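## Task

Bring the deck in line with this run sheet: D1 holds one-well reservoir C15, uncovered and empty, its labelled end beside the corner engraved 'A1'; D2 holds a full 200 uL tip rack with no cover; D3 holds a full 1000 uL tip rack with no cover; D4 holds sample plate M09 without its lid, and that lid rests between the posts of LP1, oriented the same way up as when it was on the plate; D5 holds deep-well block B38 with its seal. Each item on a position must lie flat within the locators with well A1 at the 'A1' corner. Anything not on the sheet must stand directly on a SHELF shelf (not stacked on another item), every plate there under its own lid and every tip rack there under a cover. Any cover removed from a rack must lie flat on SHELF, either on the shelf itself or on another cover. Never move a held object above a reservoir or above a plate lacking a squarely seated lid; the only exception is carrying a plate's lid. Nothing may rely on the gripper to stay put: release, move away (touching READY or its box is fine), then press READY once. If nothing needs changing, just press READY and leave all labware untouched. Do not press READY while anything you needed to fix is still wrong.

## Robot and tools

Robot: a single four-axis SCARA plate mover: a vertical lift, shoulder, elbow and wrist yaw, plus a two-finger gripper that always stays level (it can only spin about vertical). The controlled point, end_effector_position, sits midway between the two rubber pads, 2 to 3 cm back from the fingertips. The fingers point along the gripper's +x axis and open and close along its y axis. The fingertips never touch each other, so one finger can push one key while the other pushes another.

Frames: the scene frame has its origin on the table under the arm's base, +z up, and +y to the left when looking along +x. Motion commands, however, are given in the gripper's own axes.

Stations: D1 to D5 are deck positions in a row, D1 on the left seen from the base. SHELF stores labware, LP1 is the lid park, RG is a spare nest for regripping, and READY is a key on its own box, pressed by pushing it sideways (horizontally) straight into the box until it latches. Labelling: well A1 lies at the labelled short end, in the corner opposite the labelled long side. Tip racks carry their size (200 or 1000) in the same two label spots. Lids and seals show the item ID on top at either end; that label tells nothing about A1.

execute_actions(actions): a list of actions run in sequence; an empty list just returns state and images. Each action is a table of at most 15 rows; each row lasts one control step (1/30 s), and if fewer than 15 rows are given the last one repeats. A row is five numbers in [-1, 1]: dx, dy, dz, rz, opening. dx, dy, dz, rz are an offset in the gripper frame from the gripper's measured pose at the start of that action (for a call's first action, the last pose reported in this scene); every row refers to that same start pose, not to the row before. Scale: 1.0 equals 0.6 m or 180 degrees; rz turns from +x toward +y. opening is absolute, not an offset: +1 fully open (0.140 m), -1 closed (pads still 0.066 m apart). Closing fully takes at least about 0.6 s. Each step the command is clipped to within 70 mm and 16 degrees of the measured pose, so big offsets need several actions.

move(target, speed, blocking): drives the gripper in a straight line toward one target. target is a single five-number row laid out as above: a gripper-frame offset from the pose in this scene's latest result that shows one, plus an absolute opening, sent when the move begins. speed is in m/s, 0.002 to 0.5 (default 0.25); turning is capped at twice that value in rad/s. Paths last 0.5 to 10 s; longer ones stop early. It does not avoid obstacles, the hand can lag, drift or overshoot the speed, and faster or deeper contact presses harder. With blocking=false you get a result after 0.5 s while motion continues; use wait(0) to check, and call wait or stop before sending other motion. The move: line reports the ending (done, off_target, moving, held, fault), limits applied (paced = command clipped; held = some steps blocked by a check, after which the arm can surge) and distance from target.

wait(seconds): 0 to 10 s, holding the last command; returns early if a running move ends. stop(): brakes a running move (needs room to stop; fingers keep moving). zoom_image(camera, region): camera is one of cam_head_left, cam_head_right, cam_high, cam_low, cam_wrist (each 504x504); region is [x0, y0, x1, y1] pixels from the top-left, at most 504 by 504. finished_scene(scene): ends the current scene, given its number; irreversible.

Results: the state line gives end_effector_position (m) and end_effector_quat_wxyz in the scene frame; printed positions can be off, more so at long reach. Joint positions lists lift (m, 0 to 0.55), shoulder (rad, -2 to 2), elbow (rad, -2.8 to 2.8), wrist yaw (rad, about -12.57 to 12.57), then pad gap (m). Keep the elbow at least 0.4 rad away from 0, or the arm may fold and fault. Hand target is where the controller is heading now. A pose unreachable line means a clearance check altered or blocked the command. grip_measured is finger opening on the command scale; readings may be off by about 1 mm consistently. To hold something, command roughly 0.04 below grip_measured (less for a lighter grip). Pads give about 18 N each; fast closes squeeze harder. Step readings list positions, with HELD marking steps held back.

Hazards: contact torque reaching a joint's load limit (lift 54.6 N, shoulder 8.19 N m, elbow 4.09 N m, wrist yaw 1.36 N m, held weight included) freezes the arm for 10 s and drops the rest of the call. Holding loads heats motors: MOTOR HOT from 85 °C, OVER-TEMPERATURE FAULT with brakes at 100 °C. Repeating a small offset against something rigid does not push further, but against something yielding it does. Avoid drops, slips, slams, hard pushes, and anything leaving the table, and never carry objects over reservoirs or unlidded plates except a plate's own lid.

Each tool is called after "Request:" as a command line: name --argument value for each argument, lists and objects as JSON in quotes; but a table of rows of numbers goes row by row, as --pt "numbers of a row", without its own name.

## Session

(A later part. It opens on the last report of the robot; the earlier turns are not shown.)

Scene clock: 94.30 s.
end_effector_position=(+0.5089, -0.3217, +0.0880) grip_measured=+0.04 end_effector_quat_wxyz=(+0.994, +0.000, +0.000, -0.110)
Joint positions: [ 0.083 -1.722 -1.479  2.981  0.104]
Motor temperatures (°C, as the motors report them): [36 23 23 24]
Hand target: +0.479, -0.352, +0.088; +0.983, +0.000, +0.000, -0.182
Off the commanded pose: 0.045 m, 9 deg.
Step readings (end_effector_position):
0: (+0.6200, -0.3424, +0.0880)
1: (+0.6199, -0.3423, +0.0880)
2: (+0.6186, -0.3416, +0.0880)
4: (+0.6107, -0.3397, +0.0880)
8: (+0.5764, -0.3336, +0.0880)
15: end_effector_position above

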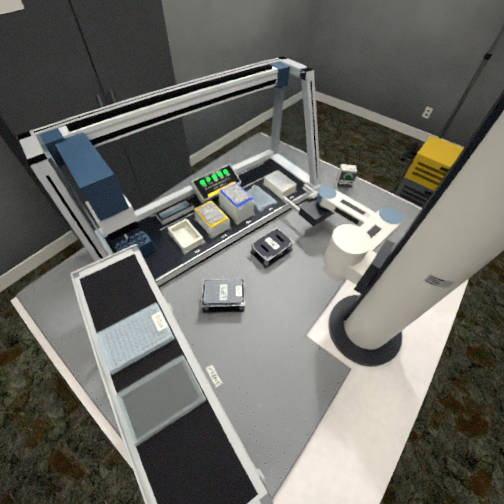

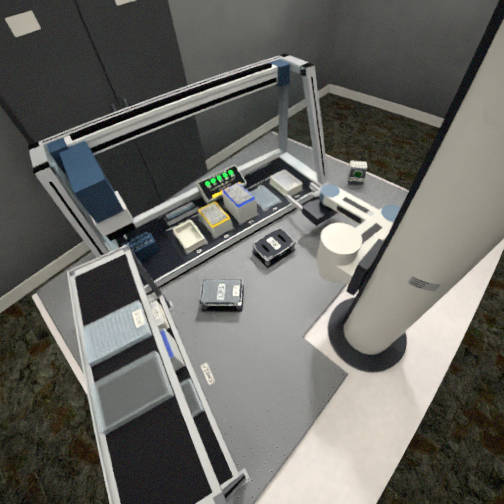

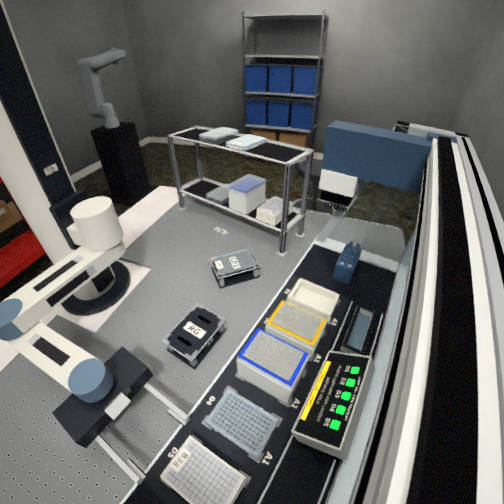

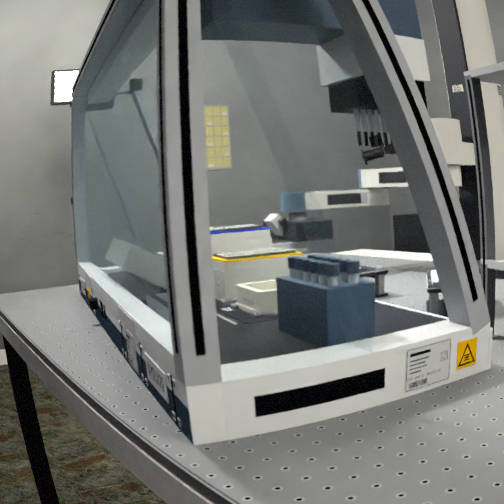

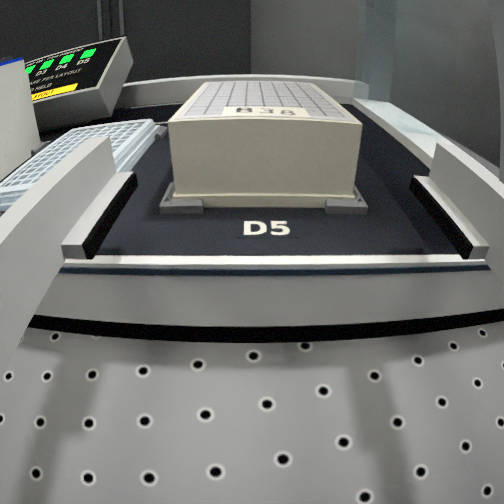

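Request:
zoom_image --camera "cam_wrist" --region '[130, 60, 400, 240]'

Request:
zoom_image --camera "cam_head_left" --region '[150, 150, 320, 260]'

Request:
wait --seconds 0

Region (130, 60, 400, 240) of cam_wrist's 504x504 image, scaled by 1.867, with more detail than that image has.

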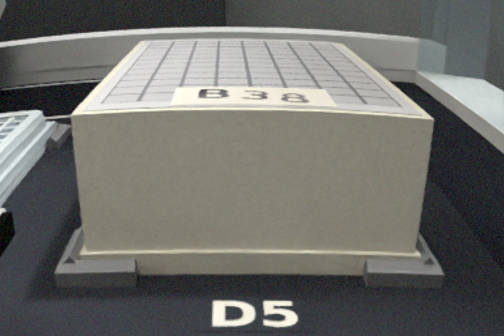

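Region (150, 150, 320, 260) of cam_head_left's 504x504 image, scaled by 2.965, with more detail than that image has; it fills the top 326 rows of this view, and the rest is white.

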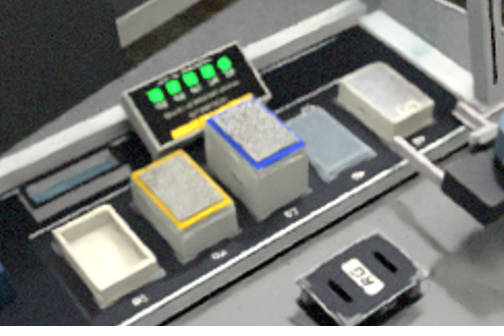

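Scene clock: 94.43 s.
end_effector_position=(+0.4803, -0.3514, +0.0880) grip_measured=-0.39 end_effector_quat_wxyz=(+0.984, +0.000, +0.000, -0.179)
Joint positions: [ 0.083 -1.801 -1.463  2.903  0.088]
Motor temperatures (°C, as the motors report them): [36 23 23 24]
Hand target: +0.479, -0.352, +0.088; +0.983, +0.000, +0.000, -0.182
Off the commanded pose: 0.004 m, 1 deg.

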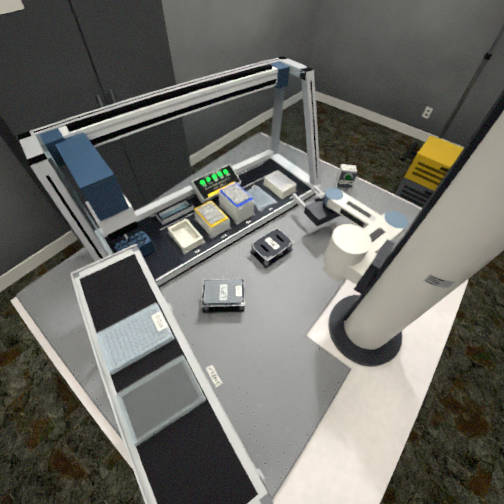

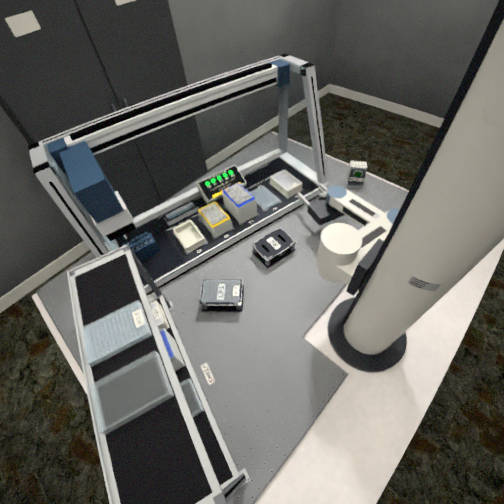

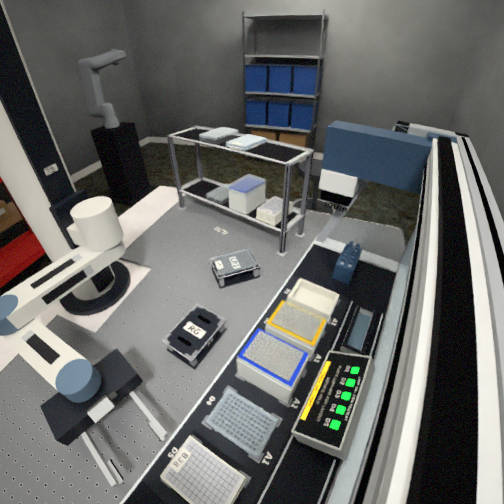

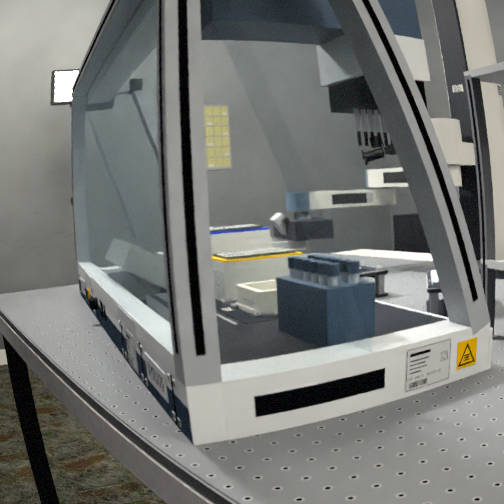

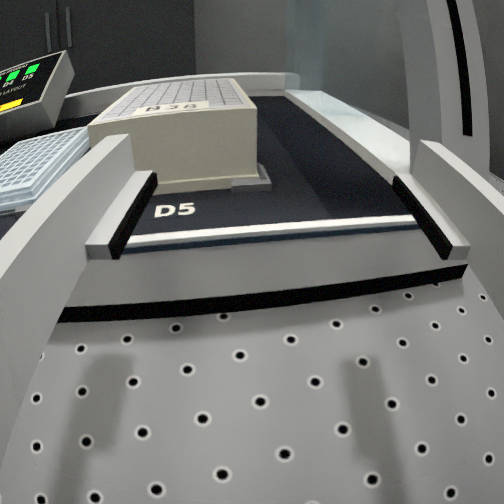

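Request:
execute_actions --actions '[[[-0.0047,-0.0392,0,-0.0277,-1],[-0.0112,-0.0782,0,-0.0553,-1],[-0.0194,-0.1169,0,-0.0830,-1],[-0.0292,-0.1551,0,-0.1106,-1],[-0.0408,-0.1927,0,-0.1383,-1],[-0.0539,-0.2296,-0.001,-0.1660,-1],[-0.0686,-0.2657,-0.0015,-0.1936,-1],[-0.0847,-0.3007,-0.002,-0.2213,-1],[-0.1022,-0.3346,-0.0025,-0.2489,-1],[-0.1209,-0.3672,-0.0025,-0.2766,-1]]]'

Scene clock: 95.90 s.
end_effector_position=(+0.3304, -0.5307, +0.0865) grip_measured=-0.98 end_effector_quat_wxyz=(+0.814, +0.000, +0.000, -0.581)
Joint positions: [ 0.082 -1.898 -1.832  2.491  0.067]
Motor temperatures (°C, as the motors report them): [36 23 23 24]
Hand target: +0.335, -0.531, +0.087; +0.817, +0.000, +0.000, -0.577
Off the commanded pose: 0.004 m, 1 deg.
Step readings (end_effector_position):
0: (+0.4794, -0.3525, +0.0880)
1: (+0.4792, -0.3529, +0.0880)
2: (+0.4762, -0.3586, +0.0880)
4: (+0.4573, -0.3877, +0.0880)
8: (+0.3961, -0.4598, +0.0877)
15: end_effector_position above

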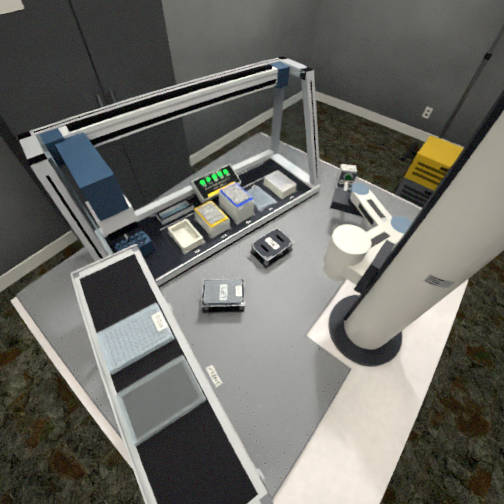

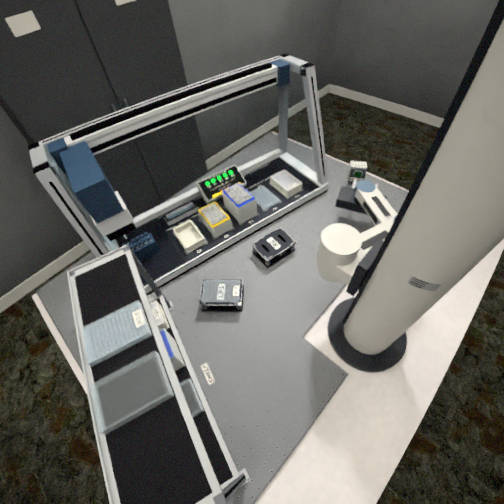

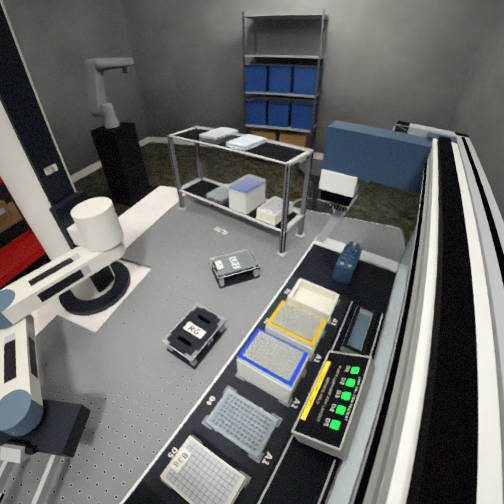

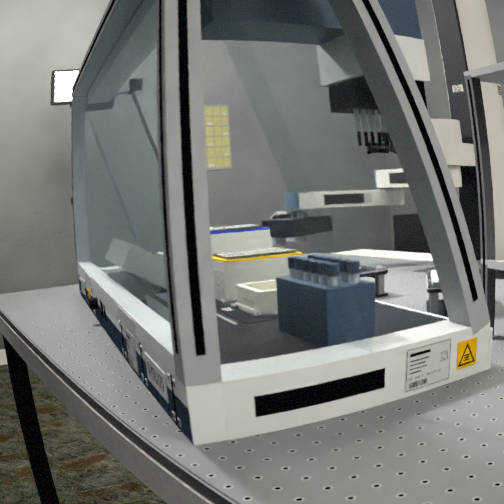

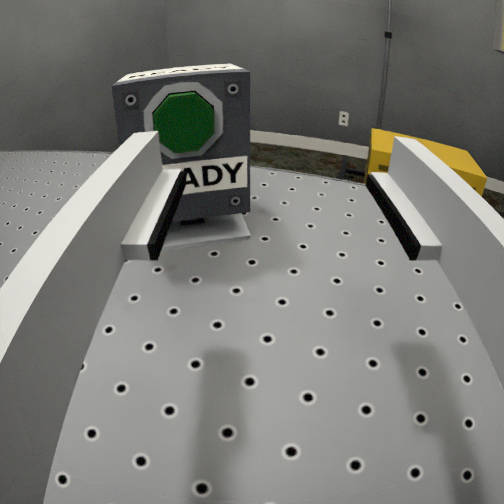

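Before pressing, I'll do a final visual check of the deck, shelf and lid park.

Request:
wait --seconds 0

Request:
zoom_image --camera "cam_wrist" --region '[90, 50, 290, 250]'

Request:
zoom_image --camera "cam_high" --region '[140, 270, 380, 504]'

Request:
zoom_image --camera "cam_high" --region '[160, 110, 330, 290]'

Scene clock: 96.07 s.
end_effector_position=(+0.3347, -0.5314, +0.0865) grip_measured=-0.98 end_effector_quat_wxyz=(+0.817, +0.000, +0.000, -0.577)
Joint positions: [ 0.082 -1.886 -1.844  2.5    0.067]
Motor temperatures (°C, as the motors report them): [36 23 23 24]
Hand target: +0.335, -0.531, +0.087; +0.817, +0.000, +0.000, -0.577
Off the commanded pose: 0.000 m, 0 deg.

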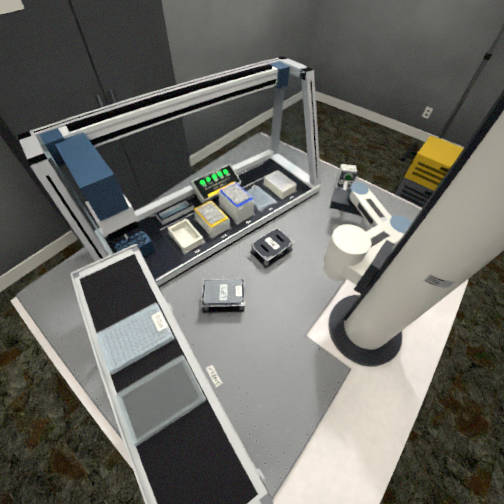

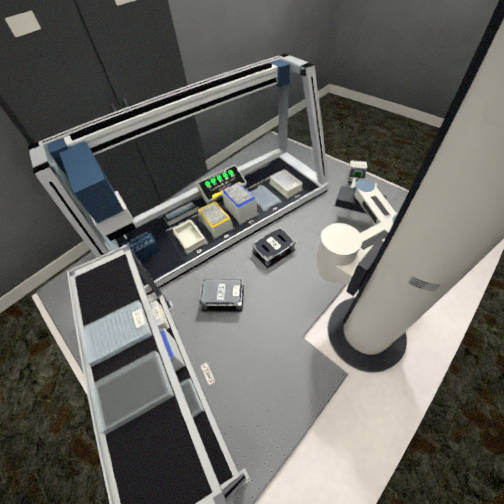

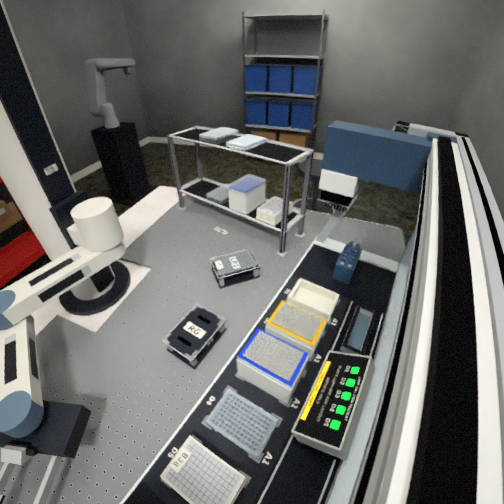

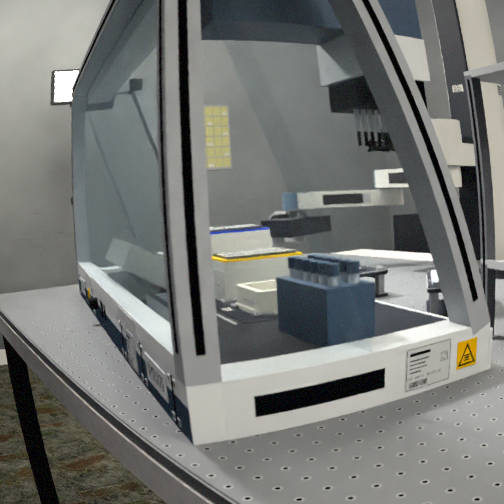

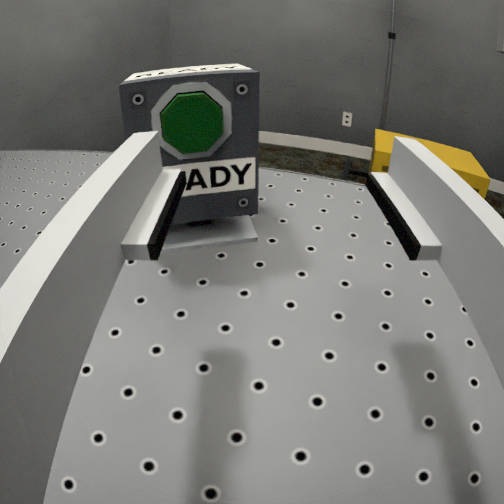

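Region (90, 50, 290, 250) of cam_wrist's 504x504 image, scaled by 2.520, with more detail than that image has.

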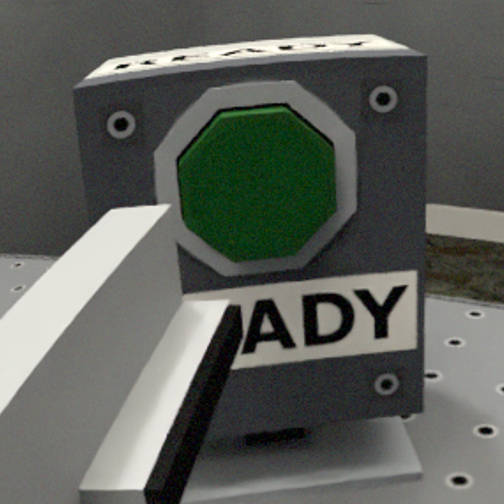

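Region (140, 270, 380, 504) of cam_high's 504x504 image, scaled by 2.100, with more detail than that image has; it fills the top 491 rows of this view, and the rest is white.

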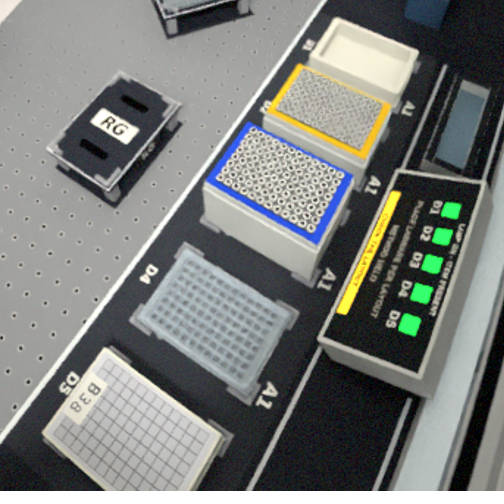

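Region (160, 110, 330, 290) of cam_high's 504x504 image, scaled by 2.800, with more detail than that image has.

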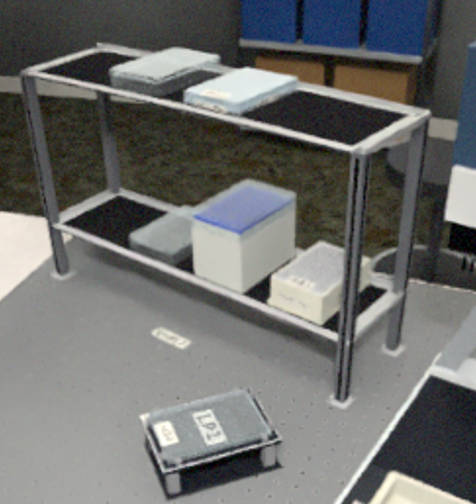

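Request:
execute_actions --actions '[[[0.0118,-0.0033,0.0002,0.0111,-1],[0.0237,-0.0067,0.0004,0.0223,-1],[0.0355,-0.0100,0.0006,0.0334,-1],[0.0473,-0.0133,0.0008,0.0445,-1],[0.0592,-0.0167,0.0008,0.0557,-1],[0.0710,-0.0200,0.0008,0.0668,-1],[0.0735,-0.0195,0.0008,0.0668,-1],[0.0759,-0.0190,0.0008,0.0668,-1],[0.0780,-0.0185,0.0008,0.0668,-1],[0.0800,-0.0181,0.0008,0.0668,-1],[0.0816,-0.0178,0.0008,0.0668,-1],[0.0832,-0.0174,0.0008,0.0668,-1],[0.0845,-0.0171,0.0008,0.0668,-1],[0.0857,-0.0169,0.0008,0.0668,-1]]]'

Request:
zoom_image --camera "cam_wrist" --region '[50, 50, 290, 290]'

Scene clock: 99.63 s.
end_effector_position=(+0.3422, -0.5830, +0.0870) grip_measured=-0.98 end_effector_quat_wxyz=(+0.873, +0.000, +0.000, -0.488)
Joint positions: [ 0.082 -1.765 -2.283  3.027  0.067]
Motor temperatures (°C, as the motors report them): [36 23 23 24]
Hand target: +0.342, -0.583, +0.087; +0.873, +0.000, +0.000, -0.488
Off the commanded pose: 0.000 m, 0 deg.
Step readings (end_effector_position):
0: (+0.3347, -0.5314, +0.0865)
1: (+0.3348, -0.5315, +0.0865)
2: (+0.3353, -0.5332, +0.0865)
4: (+0.3354, -0.5423, +0.0867)
8: (+0.3342, -0.5654, +0.0870)
15: end_effector_position above

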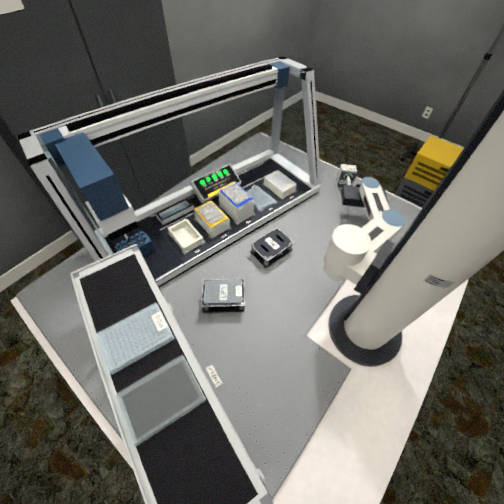

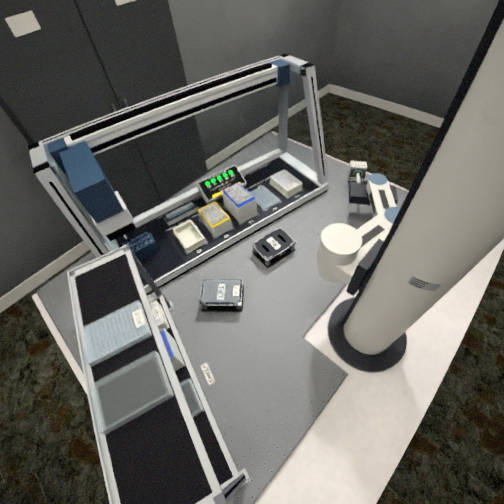

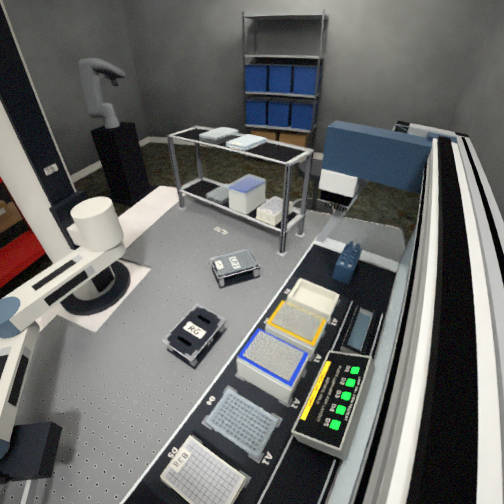

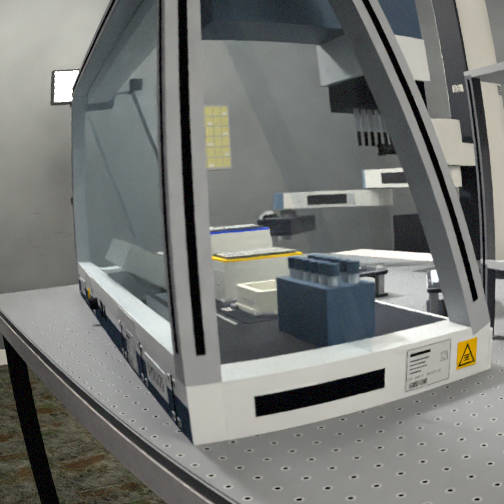

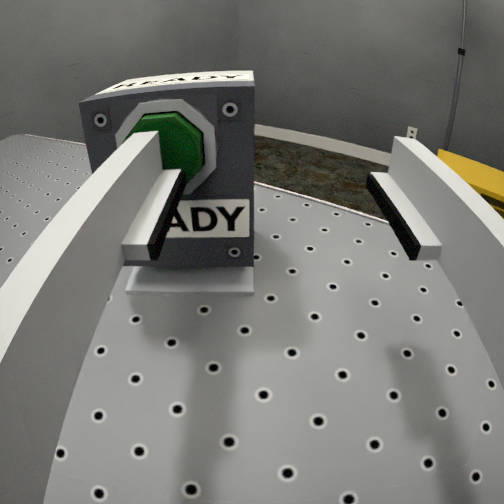

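Region (50, 50, 290, 290) of cam_wrist's 504x504 image, scaled by 2.100, with more detail than that image has.

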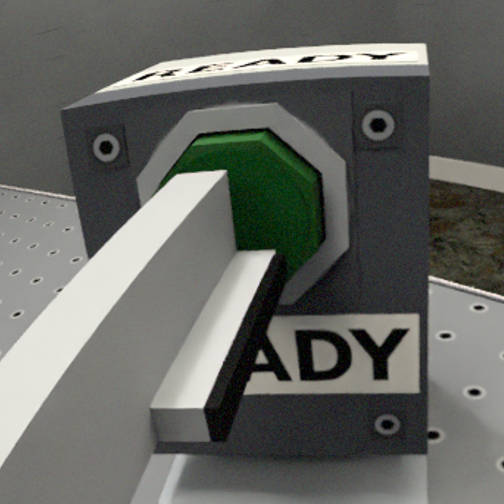

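Request:
zoom_image --camera "cam_wrist" --region '[110, 95, 220, 195]'

Request:
zoom_image --camera "cam_head_left" --region '[325, 155, 385, 205]'

Region (110, 95, 220, 195) of cam_wrist's 504x504 image, scaled by 4.582, with more detail than that image has; it fills the top 458 rows of this view, and the rest is white.

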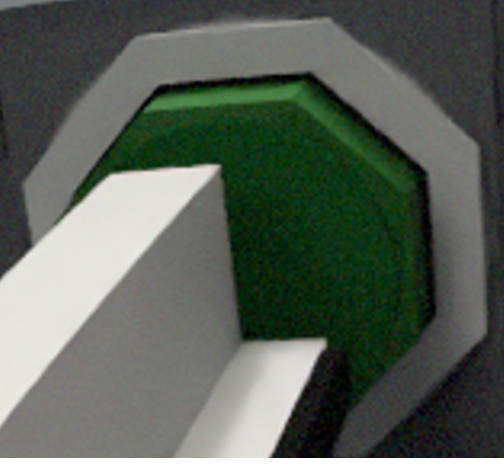

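Region (325, 155, 385, 205) of cam_head_left's 504x504 image, scaled by 8.400, with more detail than that image has.

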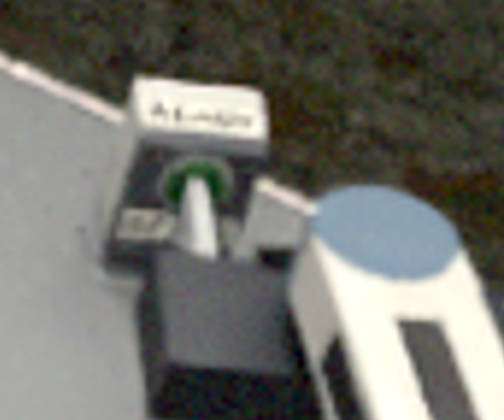

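Request:
execute_actions --actions '[[[0.0025,0,0,0,-1],[0.0045,0,0,0,-1],[0.006,0,0,0,-1],[0.0075,0,0,0,-1],[0.009,0,0,0,-1],[0.0105,0,0,0,-1],[0.012,0,0,0,-1],[0.0133,0,0,0,-1],[0.0145,0,0,0,-1],[0.0155,0,0,0,-1]]]'

Scene clock: 101.73 s.
end_effector_position=(+0.3463, -0.5902, +0.0870) grip_measured=-0.98 end_effector_quat_wxyz=(+0.873, +0.000, +0.000, -0.487)
Joint positions: [ 0.082 -1.725 -2.36   3.068  0.067]
Motor temperatures (°C, as the motors report them): [36 23 23 24]
Step readings (end_effector_position):
0: (+0.3425, -0.5831, +0.0870)
1: (+0.3425, -0.5833, +0.0870)
2: (+0.3427, -0.5843, +0.0870)
4: (+0.3440, -0.5860, +0.0870)
8: (+0.3458, -0.5889, +0.0870)
9: (+0.3461, -0.5897, +0.0870)
The task's run has ended: the event that ends the task has happened.

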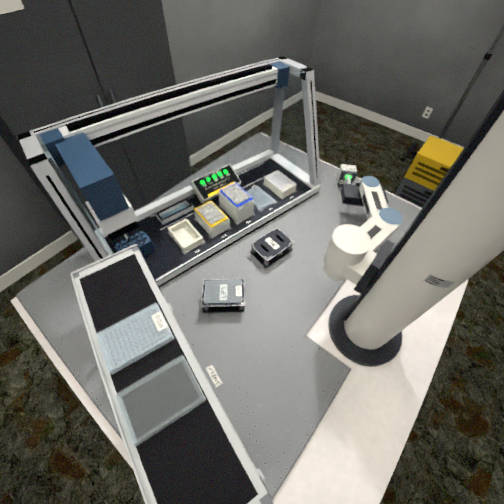

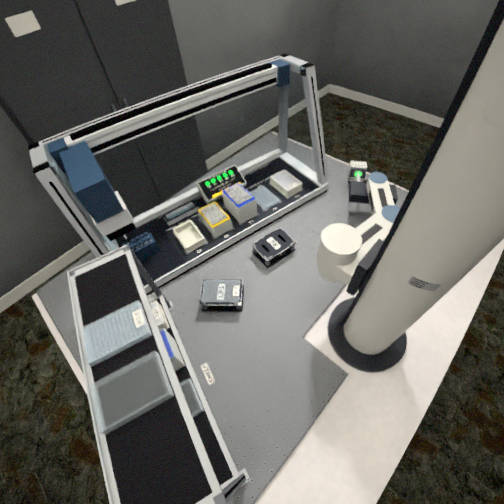

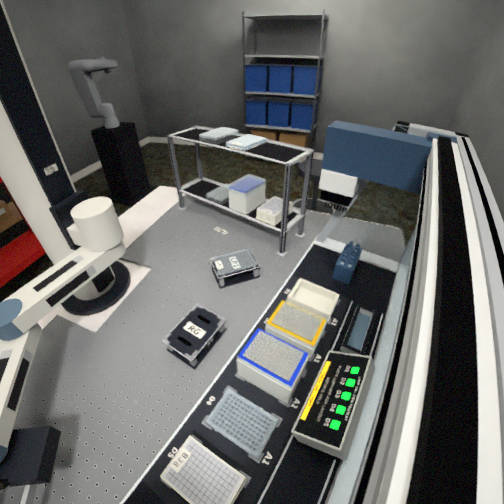

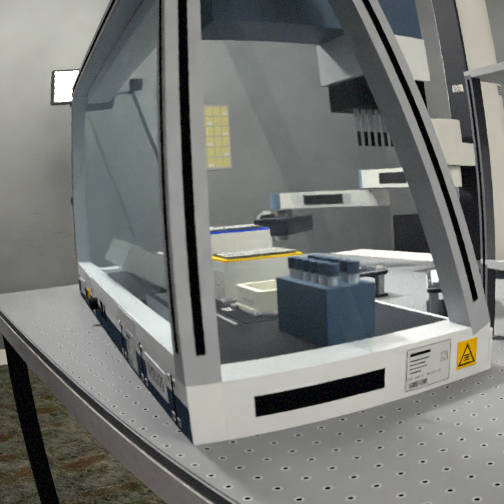

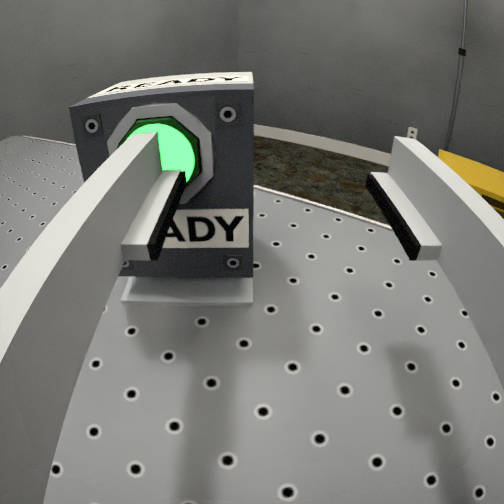

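Request:
finished_scene --scene 2

The scene is finished: the task was done.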